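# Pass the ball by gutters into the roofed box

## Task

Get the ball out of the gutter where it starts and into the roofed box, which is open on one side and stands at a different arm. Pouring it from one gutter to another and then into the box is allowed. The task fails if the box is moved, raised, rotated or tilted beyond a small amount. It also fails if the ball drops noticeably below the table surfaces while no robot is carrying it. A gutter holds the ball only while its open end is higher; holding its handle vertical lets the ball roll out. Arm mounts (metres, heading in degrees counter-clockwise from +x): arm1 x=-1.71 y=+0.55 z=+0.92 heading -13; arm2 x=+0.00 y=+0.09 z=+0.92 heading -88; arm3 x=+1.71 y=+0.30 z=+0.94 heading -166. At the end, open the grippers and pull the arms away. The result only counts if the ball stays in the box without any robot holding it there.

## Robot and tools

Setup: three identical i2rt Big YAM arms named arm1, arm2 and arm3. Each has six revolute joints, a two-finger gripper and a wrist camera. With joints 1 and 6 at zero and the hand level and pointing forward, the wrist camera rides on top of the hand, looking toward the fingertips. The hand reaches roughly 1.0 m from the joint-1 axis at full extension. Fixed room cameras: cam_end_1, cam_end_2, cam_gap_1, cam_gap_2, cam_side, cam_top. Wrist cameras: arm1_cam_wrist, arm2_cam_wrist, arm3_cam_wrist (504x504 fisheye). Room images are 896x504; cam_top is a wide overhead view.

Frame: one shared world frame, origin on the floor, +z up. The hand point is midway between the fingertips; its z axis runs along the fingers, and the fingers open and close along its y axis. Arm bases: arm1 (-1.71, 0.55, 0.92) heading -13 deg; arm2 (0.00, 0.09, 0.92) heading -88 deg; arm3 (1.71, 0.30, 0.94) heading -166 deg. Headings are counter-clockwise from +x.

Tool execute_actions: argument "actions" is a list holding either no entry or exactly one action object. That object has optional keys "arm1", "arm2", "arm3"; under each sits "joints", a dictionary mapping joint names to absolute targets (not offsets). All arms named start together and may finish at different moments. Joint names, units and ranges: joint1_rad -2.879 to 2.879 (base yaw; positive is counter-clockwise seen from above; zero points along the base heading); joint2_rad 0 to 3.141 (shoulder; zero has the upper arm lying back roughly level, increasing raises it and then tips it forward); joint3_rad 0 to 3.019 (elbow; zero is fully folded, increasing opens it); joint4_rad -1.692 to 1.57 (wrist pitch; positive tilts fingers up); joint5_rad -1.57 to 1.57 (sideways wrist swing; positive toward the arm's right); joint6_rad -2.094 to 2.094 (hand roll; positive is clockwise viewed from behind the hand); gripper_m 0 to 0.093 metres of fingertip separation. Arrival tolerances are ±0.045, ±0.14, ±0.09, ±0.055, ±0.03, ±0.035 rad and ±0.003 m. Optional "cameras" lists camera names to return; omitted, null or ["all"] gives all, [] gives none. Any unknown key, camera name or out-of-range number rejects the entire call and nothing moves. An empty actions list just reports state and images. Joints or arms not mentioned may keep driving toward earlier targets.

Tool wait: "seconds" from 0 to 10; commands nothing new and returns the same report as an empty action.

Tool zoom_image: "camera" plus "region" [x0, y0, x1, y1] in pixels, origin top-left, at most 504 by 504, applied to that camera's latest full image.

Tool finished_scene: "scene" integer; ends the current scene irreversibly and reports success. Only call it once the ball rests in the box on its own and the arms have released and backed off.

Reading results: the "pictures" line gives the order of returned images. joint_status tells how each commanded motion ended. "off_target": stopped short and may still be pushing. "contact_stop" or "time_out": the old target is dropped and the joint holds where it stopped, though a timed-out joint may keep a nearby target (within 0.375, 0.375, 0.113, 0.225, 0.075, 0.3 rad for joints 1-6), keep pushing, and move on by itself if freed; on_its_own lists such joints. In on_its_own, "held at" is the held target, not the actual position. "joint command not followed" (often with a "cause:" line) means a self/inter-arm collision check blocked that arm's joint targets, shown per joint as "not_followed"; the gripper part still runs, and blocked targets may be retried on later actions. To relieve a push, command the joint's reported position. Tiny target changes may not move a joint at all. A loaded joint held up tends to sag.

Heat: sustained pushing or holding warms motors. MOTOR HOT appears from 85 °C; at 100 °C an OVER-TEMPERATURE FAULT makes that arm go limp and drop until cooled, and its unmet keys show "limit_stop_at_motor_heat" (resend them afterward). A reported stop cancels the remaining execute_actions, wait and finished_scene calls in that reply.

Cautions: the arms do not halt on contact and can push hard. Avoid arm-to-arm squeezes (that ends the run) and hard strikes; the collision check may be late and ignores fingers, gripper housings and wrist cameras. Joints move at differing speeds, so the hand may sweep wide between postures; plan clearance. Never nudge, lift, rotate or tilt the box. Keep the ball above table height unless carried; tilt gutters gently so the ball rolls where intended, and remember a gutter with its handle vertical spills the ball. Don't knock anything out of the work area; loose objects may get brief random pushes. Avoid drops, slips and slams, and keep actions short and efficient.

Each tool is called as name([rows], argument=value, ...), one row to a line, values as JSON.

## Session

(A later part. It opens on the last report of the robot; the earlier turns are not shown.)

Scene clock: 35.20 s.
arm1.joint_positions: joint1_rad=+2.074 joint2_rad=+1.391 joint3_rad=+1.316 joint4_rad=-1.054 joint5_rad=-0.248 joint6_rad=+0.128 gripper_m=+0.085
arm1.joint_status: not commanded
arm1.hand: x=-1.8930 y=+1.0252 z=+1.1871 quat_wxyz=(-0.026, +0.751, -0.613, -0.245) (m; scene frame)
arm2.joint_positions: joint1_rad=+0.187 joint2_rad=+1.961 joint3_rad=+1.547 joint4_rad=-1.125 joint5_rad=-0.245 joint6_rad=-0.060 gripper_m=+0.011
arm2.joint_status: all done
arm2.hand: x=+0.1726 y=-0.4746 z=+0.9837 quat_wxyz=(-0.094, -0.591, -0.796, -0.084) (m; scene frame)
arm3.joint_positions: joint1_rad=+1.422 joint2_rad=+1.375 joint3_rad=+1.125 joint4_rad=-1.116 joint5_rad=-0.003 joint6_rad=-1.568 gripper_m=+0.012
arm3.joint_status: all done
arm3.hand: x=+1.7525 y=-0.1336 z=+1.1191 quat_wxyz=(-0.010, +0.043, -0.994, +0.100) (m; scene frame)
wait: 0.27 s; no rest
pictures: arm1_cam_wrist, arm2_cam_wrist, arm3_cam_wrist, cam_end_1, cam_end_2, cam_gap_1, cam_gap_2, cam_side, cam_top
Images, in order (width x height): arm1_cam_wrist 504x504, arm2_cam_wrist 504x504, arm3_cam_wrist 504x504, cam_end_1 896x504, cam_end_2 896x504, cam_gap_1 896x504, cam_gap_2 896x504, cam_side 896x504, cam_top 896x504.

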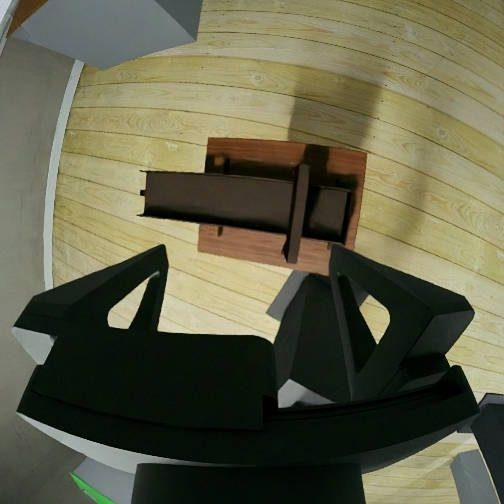

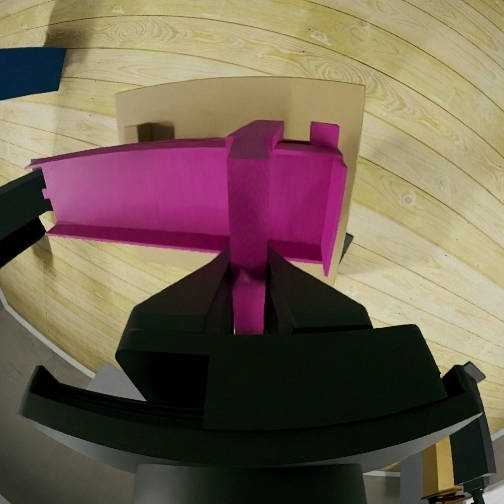

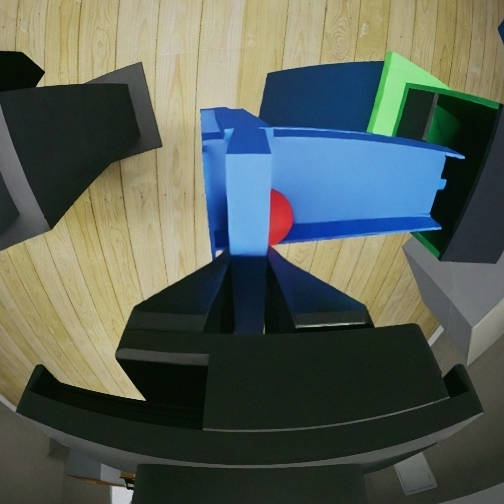

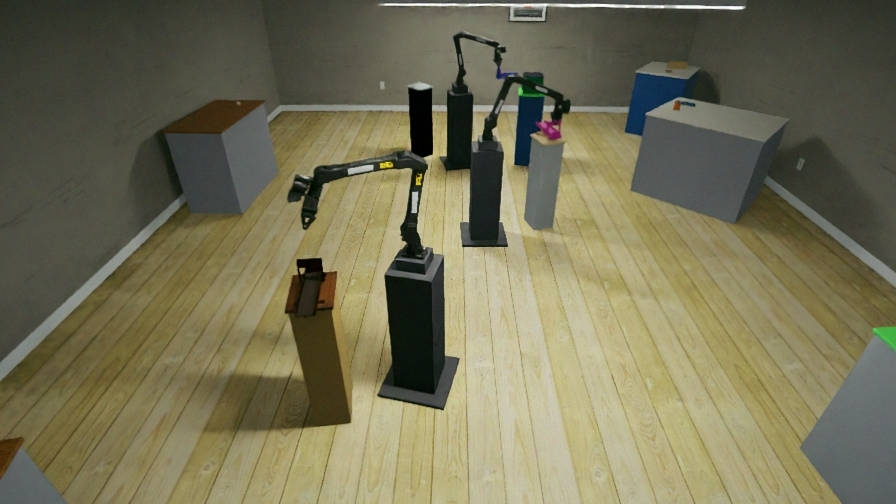

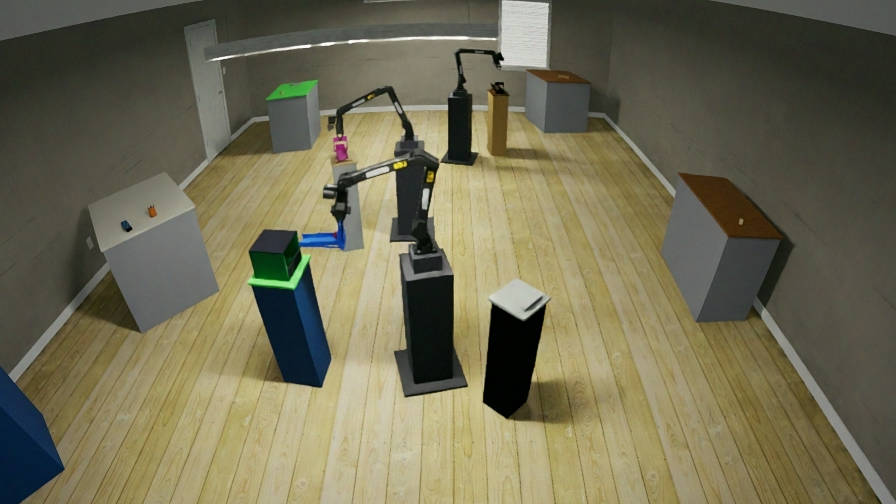

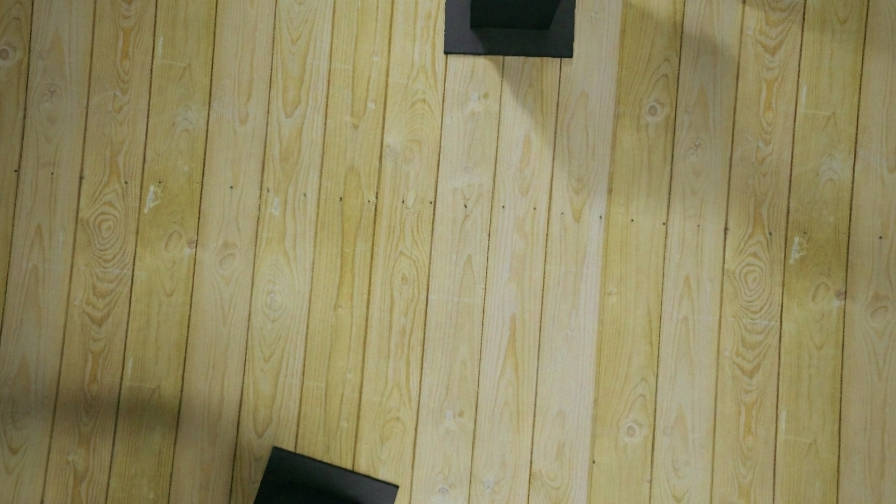

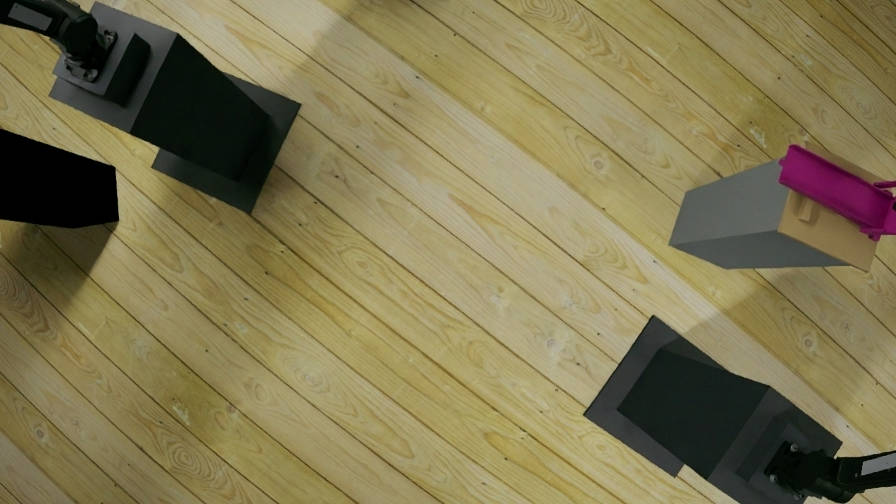

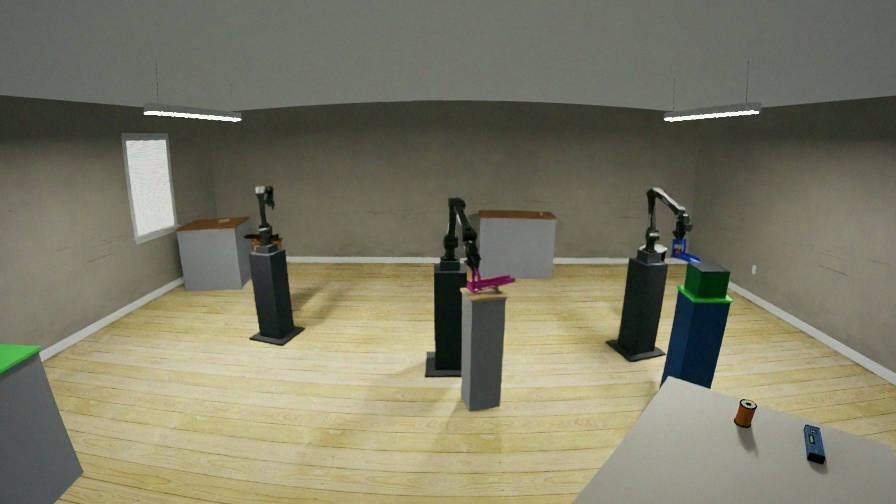

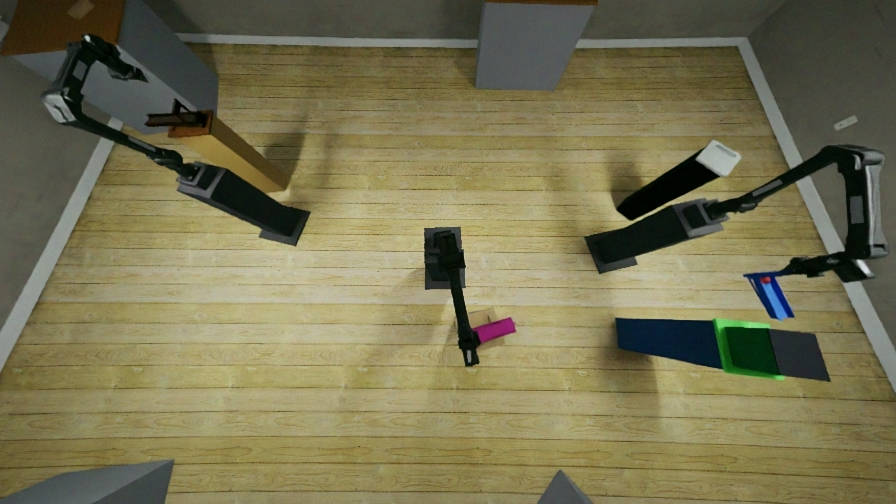

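execute_actions([
  {"arm2":{"joints":{"joint2_rad":1.985,"joint3_rad":1.53}},"arm3":{"joints":{"joint2_rad":1.725,"joint3_rad":1.53,"joint4_rad":-1.185}}},
], cameras=["arm2_cam_wrist","arm3_cam_wrist","cam_end_2"])

Scene clock: 36.57 s.
arm1.joint_positions: joint1_rad=+2.074 joint2_rad=+1.391 joint3_rad=+1.316 joint4_rad=-1.054 joint5_rad=-0.248 joint6_rad=+0.128 gripper_m=+0.085
arm1.joint_status: not commanded
arm1.hand: x=-1.8930 y=+1.0252 z=+1.1871 quat_wxyz=(-0.026, +0.751, -0.613, -0.245) (m; scene frame)
arm2.joint_positions: joint1_rad=+0.187 joint2_rad=+1.976 joint3_rad=+1.532 joint4_rad=-1.124 joint5_rad=-0.245 joint6_rad=-0.060 gripper_m=+0.011
arm2.joint_status: all done
arm2.hand: x=+0.1711 y=-0.4679 z=+0.9700 quat_wxyz=(-0.083, -0.593, -0.796, -0.093) (m; scene frame)
arm3.joint_positions: joint1_rad=+1.423 joint2_rad=+1.746 joint3_rad=+1.453 joint4_rad=-1.189 joint5_rad=-0.003 joint6_rad=-1.567 gripper_m=+0.012
arm3.joint_status: all done
arm3.hand: x=+1.7632 y=-0.2406 z=+1.0762 quat_wxyz=(-0.007, +0.043, -0.998, +0.044) (m; scene frame)
pictures: arm2_cam_wrist, arm3_cam_wrist, cam_end_2
Images, in order (width x height): arm2_cam_wrist 504x504, arm3_cam_wrist 504x504, cam_end_2 896x504.

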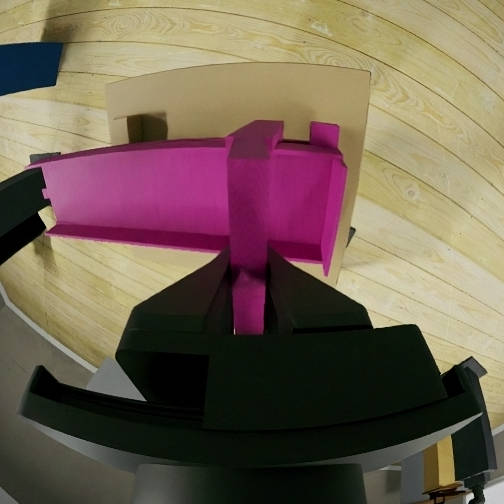

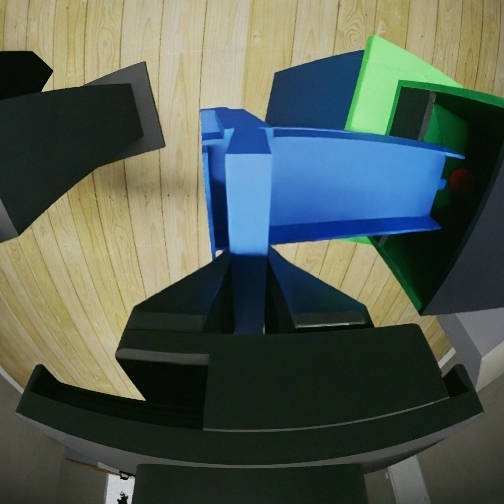

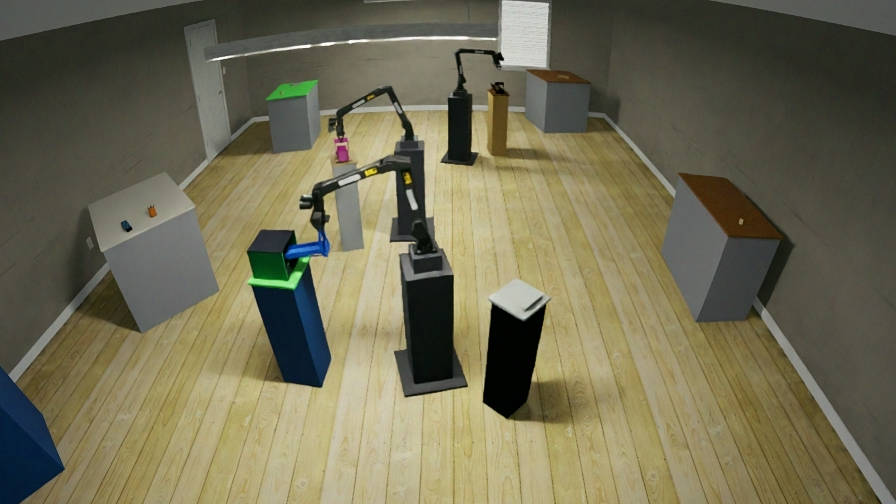

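zoom_image(camera="cam_end_2", region=[230, 180, 390, 310])

zoom_image(camera="arm3_cam_wrist", region=[330, 20, 504, 330])

Region (230, 180, 390, 310) of cam_end_2's 896x504 image, scaled by 3.150, with more detail than that image has; it fills the top 410 rows of this view, and the rest is white.

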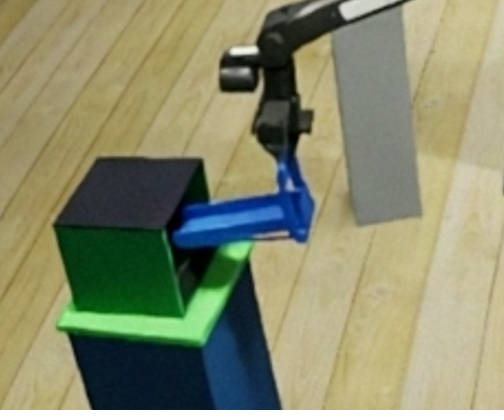

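Region (330, 20, 504, 330) of arm3_cam_wrist's 504x504 image, scaled by 1.626, with more detail than that image has; it fills the left 283 columns of this view, and the rest is white.

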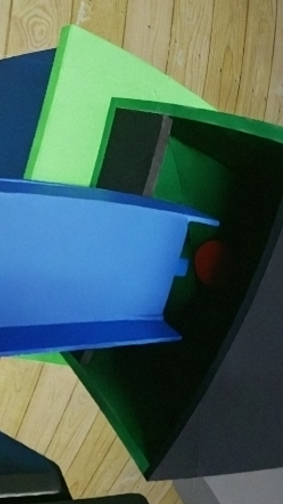

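execute_actions([
  {"arm2":{"joints":{"joint2_rad":1.998}},"arm3":{"joints":{"joint2_rad":1.43,"joint3_rad":1.20}}},
], cameras=["arm2_cam_wrist","arm3_cam_wrist","cam_end_2"])

Scene clock: 38.03 s.
arm1.joint_positions: joint1_rad=+2.074 joint2_rad=+1.391 joint3_rad=+1.316 joint4_rad=-1.054 joint5_rad=-0.248 joint6_rad=+0.128 gripper_m=+0.085
arm1.joint_status: not commanded
arm1.hand: x=-1.8930 y=+1.0252 z=+1.1871 quat_wxyz=(-0.026, +0.751, -0.613, -0.245) (m; scene frame)
arm2.joint_positions: joint1_rad=+0.187 joint2_rad=+1.986 joint3_rad=+1.532 joint4_rad=-1.124 joint5_rad=-0.245 joint6_rad=-0.060 gripper_m=+0.011
arm2.joint_status: all done
arm2.hand: x=+0.1709 y=-0.4670 z=+0.9642 quat_wxyz=(-0.079, -0.593, -0.795, -0.096) (m; scene frame)
arm3.joint_positions: joint1_rad=+1.423 joint2_rad=+1.427 joint3_rad=+1.206 joint4_rad=-1.187 joint5_rad=-0.003 joint6_rad=-1.567 gripper_m=+0.012
arm3.joint_status: all done
arm3.hand: x=+1.7542 y=-0.1464 z=+1.1282 quat_wxyz=(-0.009, +0.043, -0.996, +0.080) (m; scene frame)
pictures: arm2_cam_wrist, arm3_cam_wrist, cam_end_2
Images, in order (width x height): arm2_cam_wrist 504x504, arm3_cam_wrist 504x504, cam_end_2 896x504.

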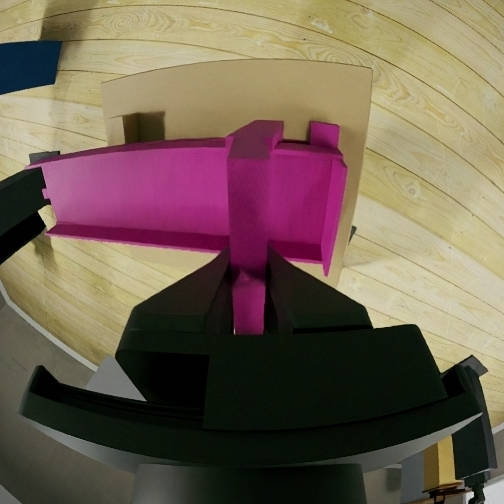

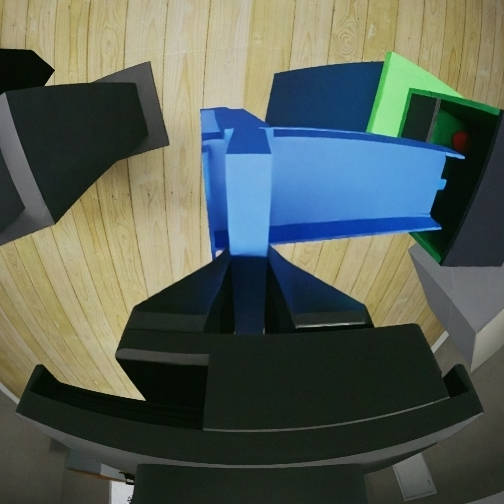

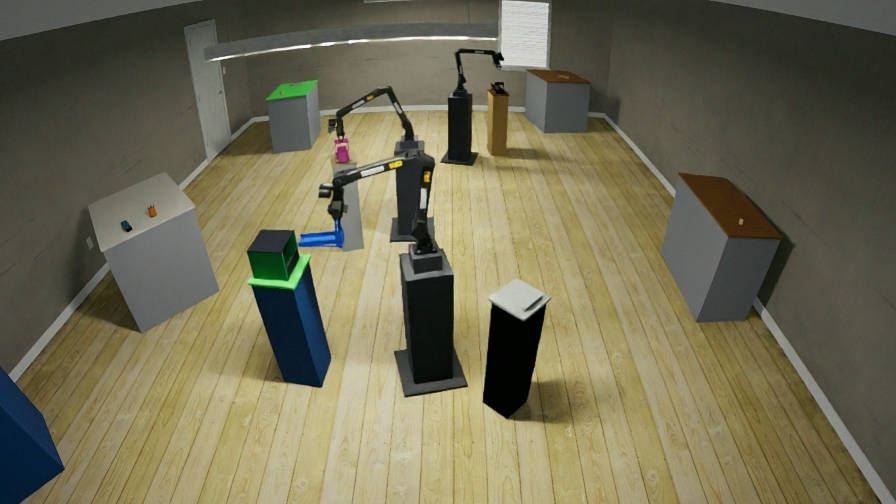

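execute_actions([
  {"arm2":{"joints":{"gripper_m":0.085}},"arm3":{"joints":{"joint1_rad":-2.27,"joint5_rad":0.072,"joint6_rad":-1.24}}},
], cameras=["arm2_cam_wrist","arm3_cam_wrist","cam_end_2"])

Scene clock: 41.13 s.
arm1.joint_positions: joint1_rad=+2.074 joint2_rad=+1.391 joint3_rad=+1.316 joint4_rad=-1.054 joint5_rad=-0.248 joint6_rad=+0.128 gripper_m=+0.085
arm1.joint_status: not commanded
arm1.hand: x=-1.8930 y=+1.0252 z=+1.1871 quat_wxyz=(-0.026, +0.751, -0.613, -0.245) (m; scene frame)
arm2.joint_positions: joint1_rad=+0.187 joint2_rad=+1.986 joint3_rad=+1.532 joint4_rad=-1.124 joint5_rad=-0.246 joint6_rad=-0.060 gripper_m=+0.085
arm2.joint_status: all done
arm2.hand: x=+0.1713 y=-0.4670 z=+0.9643 quat_wxyz=(-0.080, -0.593, -0.795, -0.097) (m; scene frame)
arm3.joint_positions: joint1_rad=-2.275 joint2_rad=+1.435 joint3_rad=+1.206 joint4_rad=-1.187 joint5_rad=+0.071 joint6_rad=-1.245 gripper_m=+0.012
arm3.joint_status: all done
arm3.hand: x=+1.9261 y=+0.6937 z=+1.1286 quat_wxyz=(+0.077, -0.918, +0.387, -0.044) (m; scene frame)
pictures: arm2_cam_wrist, arm3_cam_wrist, cam_end_2
Images, in order (width x height): arm2_cam_wrist 504x504, arm3_cam_wrist 504x504, cam_end_2 896x504.

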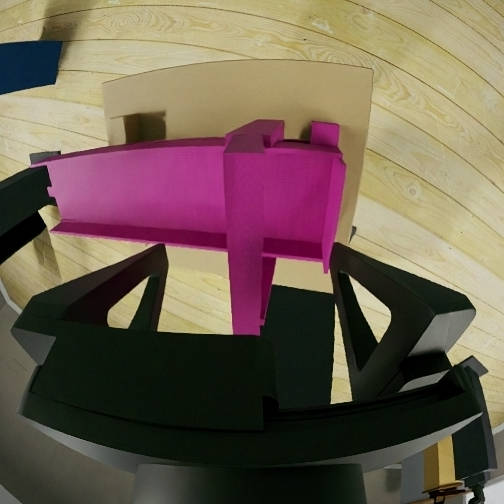

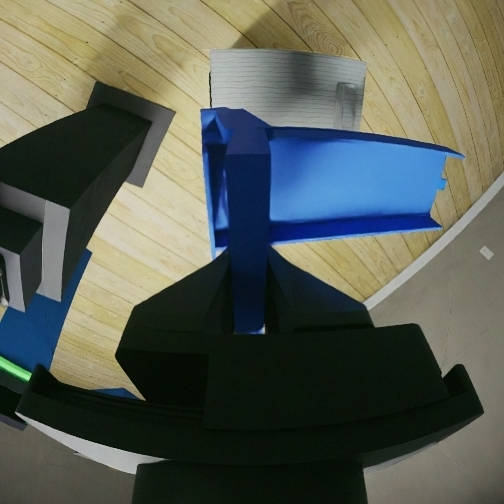

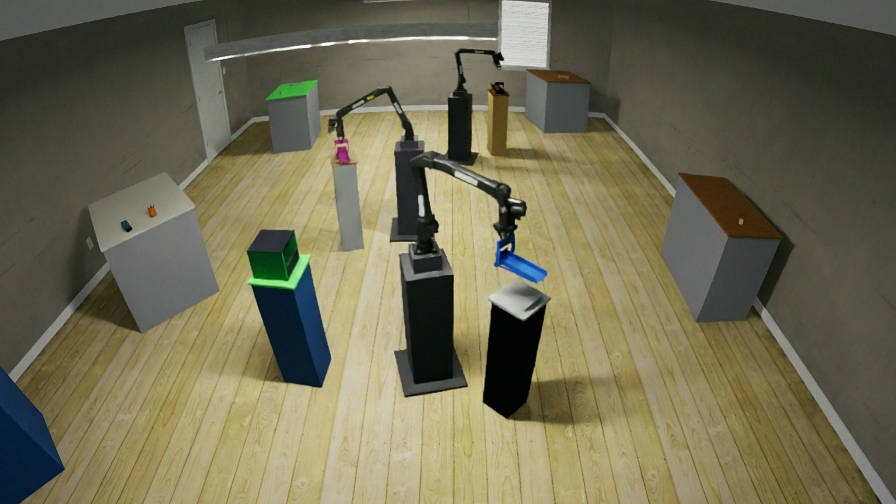

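execute_actions([
  {"arm2":{"joints":{"joint2_rad":1.6}},"arm3":{"joints":{"joint2_rad":1.65,"joint3_rad":1.032,"joint4_rad":-0.715}}},
], cameras=["arm2_cam_wrist","arm3_cam_wrist","cam_end_2"])

Scene clock: 42.70 s.
arm1.joint_positions: joint1_rad=+2.074 joint2_rad=+1.391 joint3_rad=+1.316 joint4_rad=-1.054 joint5_rad=-0.248 joint6_rad=+0.128 gripper_m=+0.085
arm1.joint_status: not commanded
arm1.hand: x=-1.8930 y=+1.0252 z=+1.1871 quat_wxyz=(-0.026, +0.751, -0.613, -0.245) (m; scene frame)
arm2.joint_positions: joint1_rad=+0.187 joint2_rad=+1.594 joint3_rad=+1.521 joint4_rad=-1.123 joint5_rad=-0.247 joint6_rad=-0.060 gripper_m=+0.085
arm2.joint_status: all done
arm2.hand: x=+0.1676 y=-0.4562 z=+1.1789 quat_wxyz=(-0.223, -0.564, -0.794, +0.026) (m; scene frame)
arm3.joint_positions: joint1_rad=-2.275 joint2_rad=+1.646 joint3_rad=+1.033 joint4_rad=-0.730 joint5_rad=+0.074 joint6_rad=-1.238 gripper_m=+0.012
arm3.joint_status: all done
arm3.hand: x=+1.9444 y=+0.7279 z=+0.9872 quat_wxyz=(+0.113, -0.913, +0.389, -0.047) (m; scene frame)
pictures: arm2_cam_wrist, arm3_cam_wrist, cam_end_2
Images, in order (width x height): arm2_cam_wrist 504x504, arm3_cam_wrist 504x504, cam_end_2 896x504.

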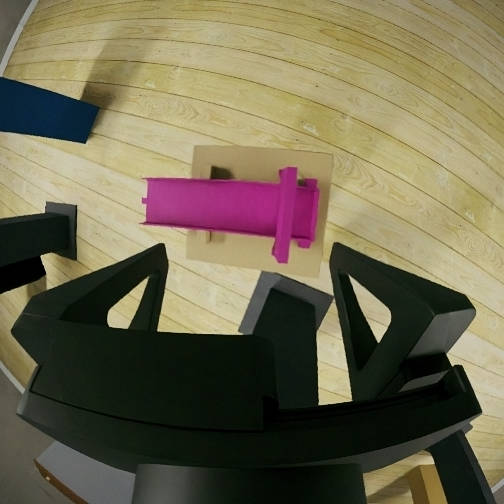

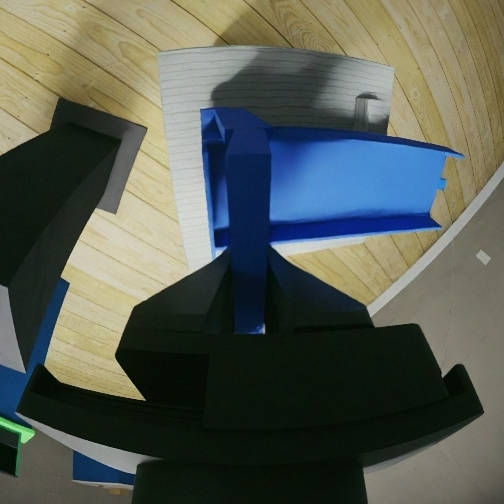

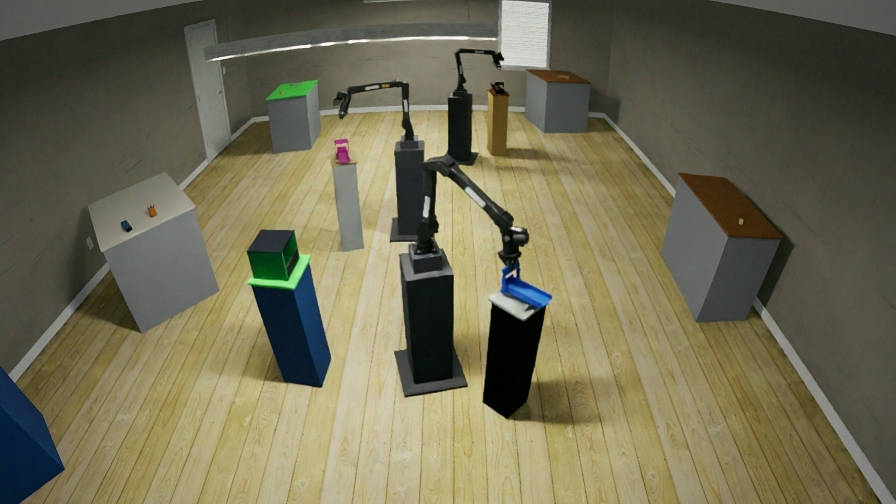

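execute_actions([
  {"arm3":{"joints":{"joint2_rad":1.684}}},
], cameras=[])

Scene clock: 43.43 s.
arm1.joint_positions: joint1_rad=+2.074 joint2_rad=+1.391 joint3_rad=+1.316 joint4_rad=-1.054 joint5_rad=-0.248 joint6_rad=+0.128 gripper_m=+0.085
arm1.joint_status: not commanded
arm1.hand: x=-1.8930 y=+1.0252 z=+1.1871 quat_wxyz=(-0.026, +0.751, -0.613, -0.245) (m; scene frame)
arm2.joint_positions: joint1_rad=+0.187 joint2_rad=+1.594 joint3_rad=+1.521 joint4_rad=-1.123 joint5_rad=-0.247 joint6_rad=-0.060 gripper_m=+0.085
arm2.joint_status: not commanded
arm2.hand: x=+0.1676 y=-0.4562 z=+1.1789 quat_wxyz=(-0.223, -0.564, -0.794, +0.026) (m; scene frame)
arm3.joint_positions: joint1_rad=-2.275 joint2_rad=+1.676 joint3_rad=+1.033 joint4_rad=-0.723 joint5_rad=+0.074 joint6_rad=-1.238 gripper_m=+0.012
arm3.joint_status: all done
arm3.hand: x=+1.9439 y=+0.7268 z=+0.9734 quat_wxyz=(+0.102, -0.914, +0.389, -0.046) (m; scene frame)
pictures: none
No camera images: the call's "cameras" was empty. Leave "cameras" out to get every camera's image.

execute_actions([
  {"arm3":{"joints":{"gripper_m":0.07}}},
], cameras=["arm3_cam_wrist"])

Scene clock: 44.17 s.
arm1.joint_positions: joint1_rad=+2.074 joint2_rad=+1.391 joint3_rad=+1.316 joint4_rad=-1.054 joint5_rad=-0.248 joint6_rad=+0.128 gripper_m=+0.085
arm1.joint_status: not commanded
arm1.hand: x=-1.8930 y=+1.0252 z=+1.1871 quat_wxyz=(-0.026, +0.751, -0.613, -0.245) (m; scene frame)
arm2.joint_positions: joint1_rad=+0.187 joint2_rad=+1.594 joint3_rad=+1.521 joint4_rad=-1.123 joint5_rad=-0.247 joint6_rad=-0.060 gripper_m=+0.085
arm2.joint_status: not commanded
arm2.hand: x=+0.1676 y=-0.4562 z=+1.1789 quat_wxyz=(-0.223, -0.564, -0.794, +0.026) (m; scene frame)
arm3.joint_positions: joint1_rad=-2.275 joint2_rad=+1.676 joint3_rad=+1.033 joint4_rad=-0.723 joint5_rad=+0.074 joint6_rad=-1.238 gripper_m=+0.070
arm3.joint_status: all done
arm3.hand: x=+1.9439 y=+0.7268 z=+0.9734 quat_wxyz=(+0.102, -0.914, +0.389, -0.046) (m; scene frame)
pictures: arm3_cam_wrist
Images, in order (width x height): arm3_cam_wrist 504x504.

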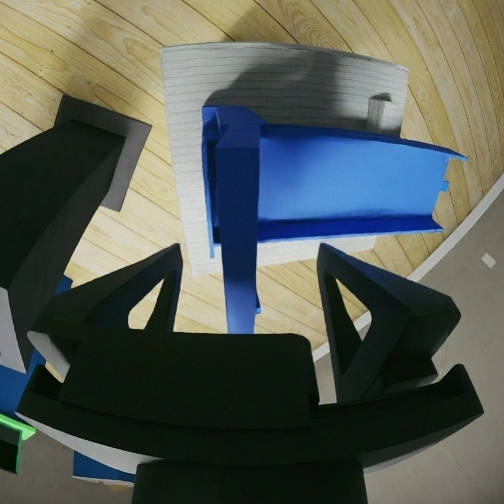

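execute_actions([
  {"arm3":{"joints":{"joint2_rad":1.3,"joint4_rad":-0.95,"gripper_m":0.09}}},
])

Scene clock: 45.60 s.
arm1.joint_positions: joint1_rad=+2.074 joint2_rad=+1.391 joint3_rad=+1.316 joint4_rad=-1.054 joint5_rad=-0.248 joint6_rad=+0.128 gripper_m=+0.085
arm1.joint_status: not commanded
arm1.hand: x=-1.8930 y=+1.0252 z=+1.1871 quat_wxyz=(-0.026, +0.751, -0.613, -0.245) (m; scene frame)
arm2.joint_positions: joint1_rad=+0.187 joint2_rad=+1.594 joint3_rad=+1.521 joint4_rad=-1.123 joint5_rad=-0.247 joint6_rad=-0.060 gripper_m=+0.085
arm2.joint_status: not commanded
arm2.hand: x=+0.1676 y=-0.4562 z=+1.1789 quat_wxyz=(-0.223, -0.564, -0.794, +0.026) (m; scene frame)
arm3.joint_positions: joint1_rad=-2.275 joint2_rad=+1.289 joint3_rad=+1.033 joint4_rad=-0.942 joint5_rad=+0.074 joint6_rad=-1.238 gripper_m=+0.090
arm3.joint_status: all done
arm3.hand: x=+1.9230 y=+0.6870 z=+1.1308 quat_wxyz=(+0.185, -0.902, +0.387, -0.051) (m; scene frame)
pictures: arm1_cam_wrist, arm2_cam_wrist, arm3_cam_wrist, cam_end_1, cam_end_2, cam_gap_1, cam_gap_2, cam_side, cam_top
Images, in order (width x height): arm1_cam_wrist 504x504, arm2_cam_wrist 504x504, arm3_cam_wrist 504x504, cam_end_1 896x504, cam_end_2 896x504, cam_gap_1 896x504, cam_gap_2 896x504, cam_side 896x504, cam_top 896x504.

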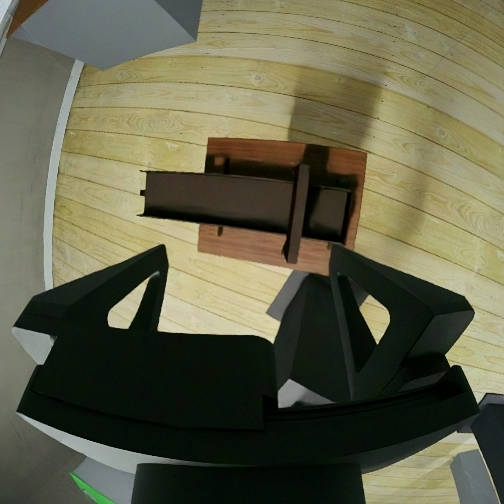

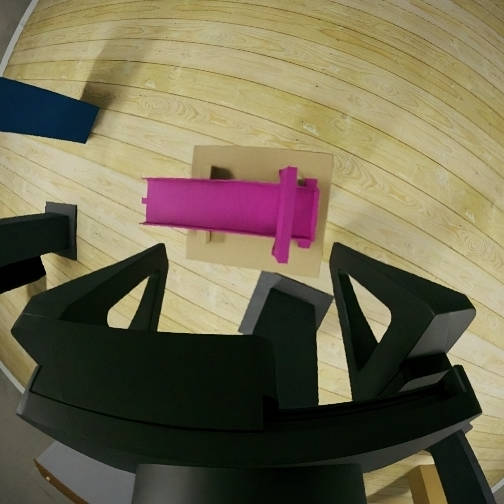

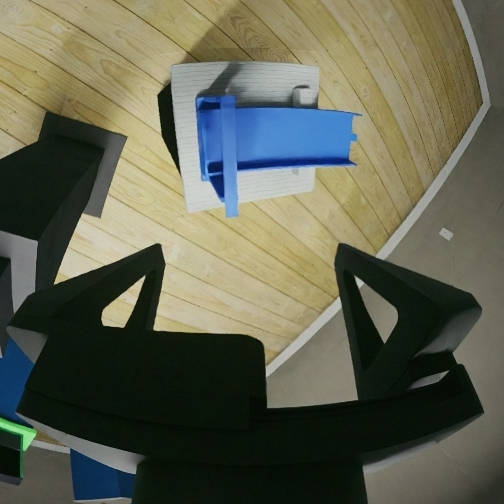

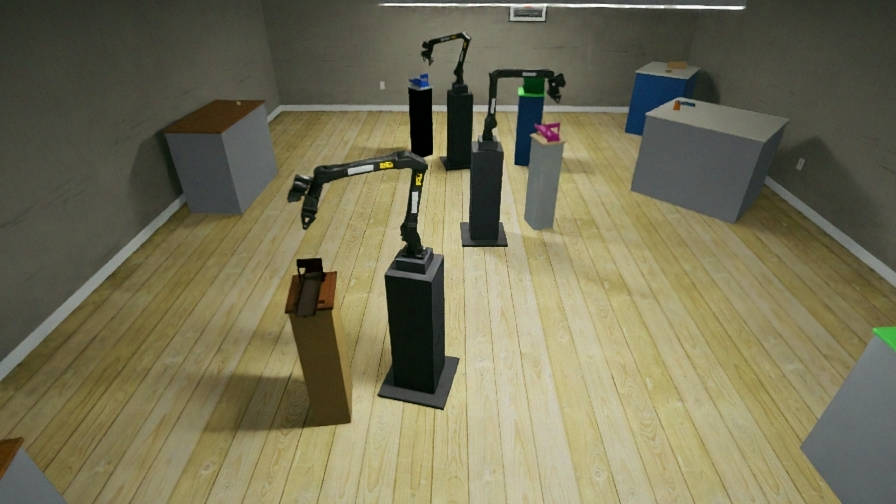

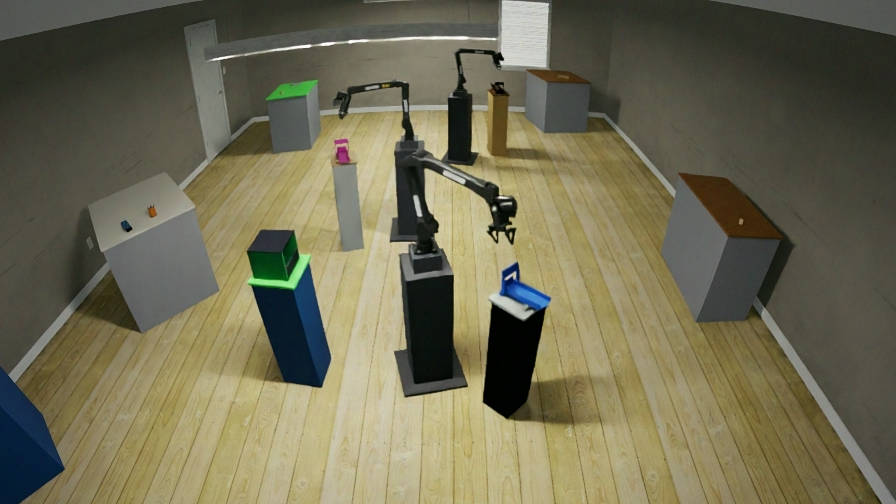

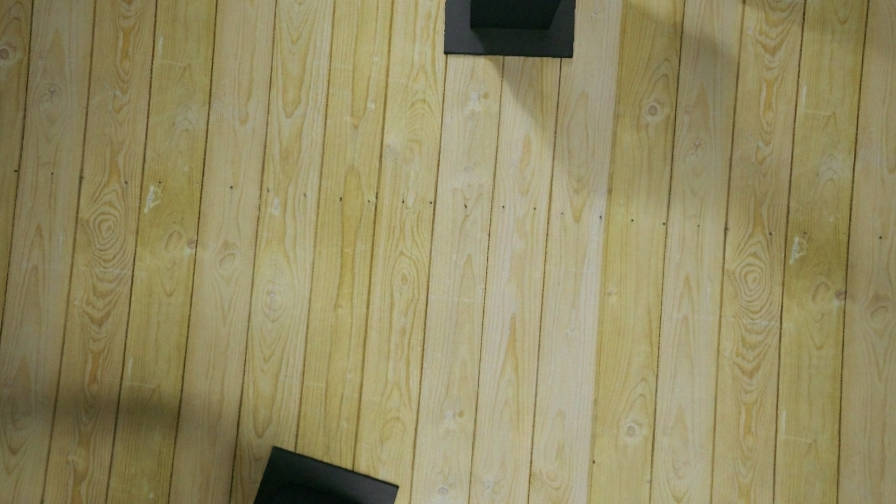

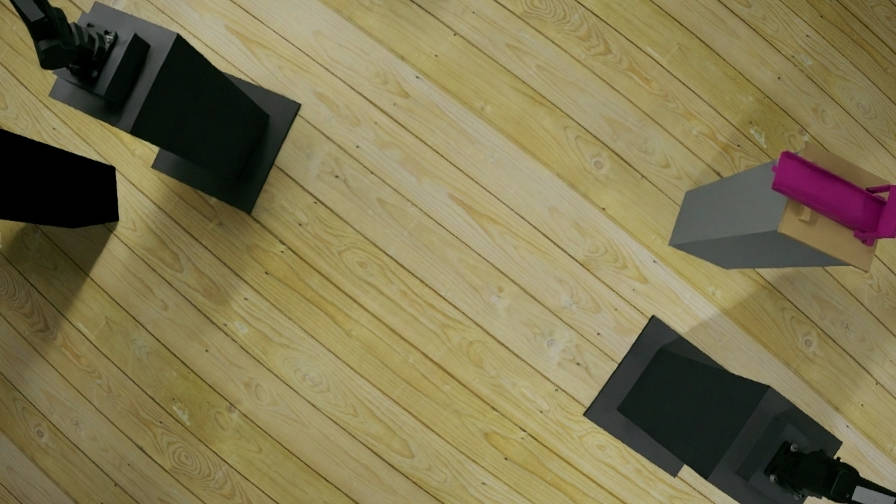

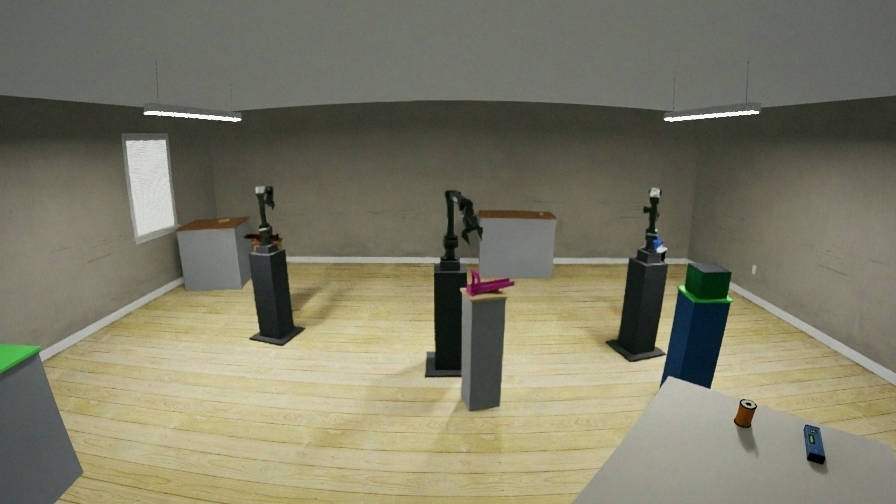

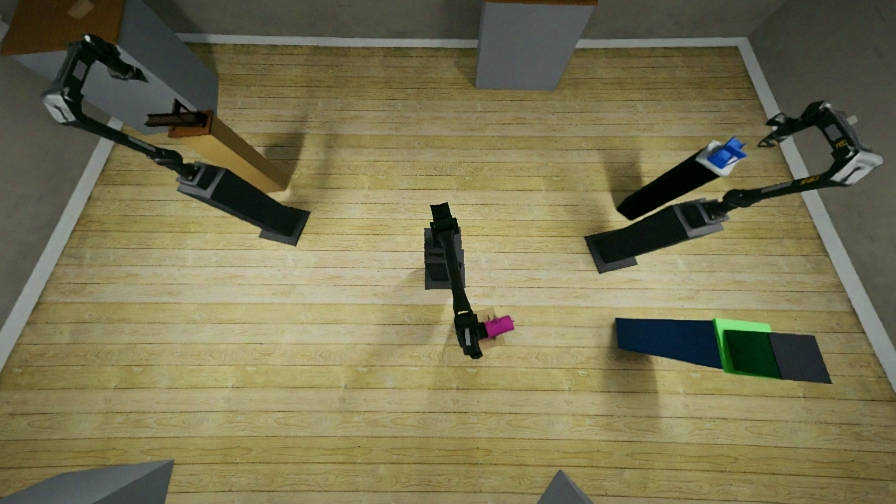

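finished_scene(scene=2)

The scene is finished: the task was done.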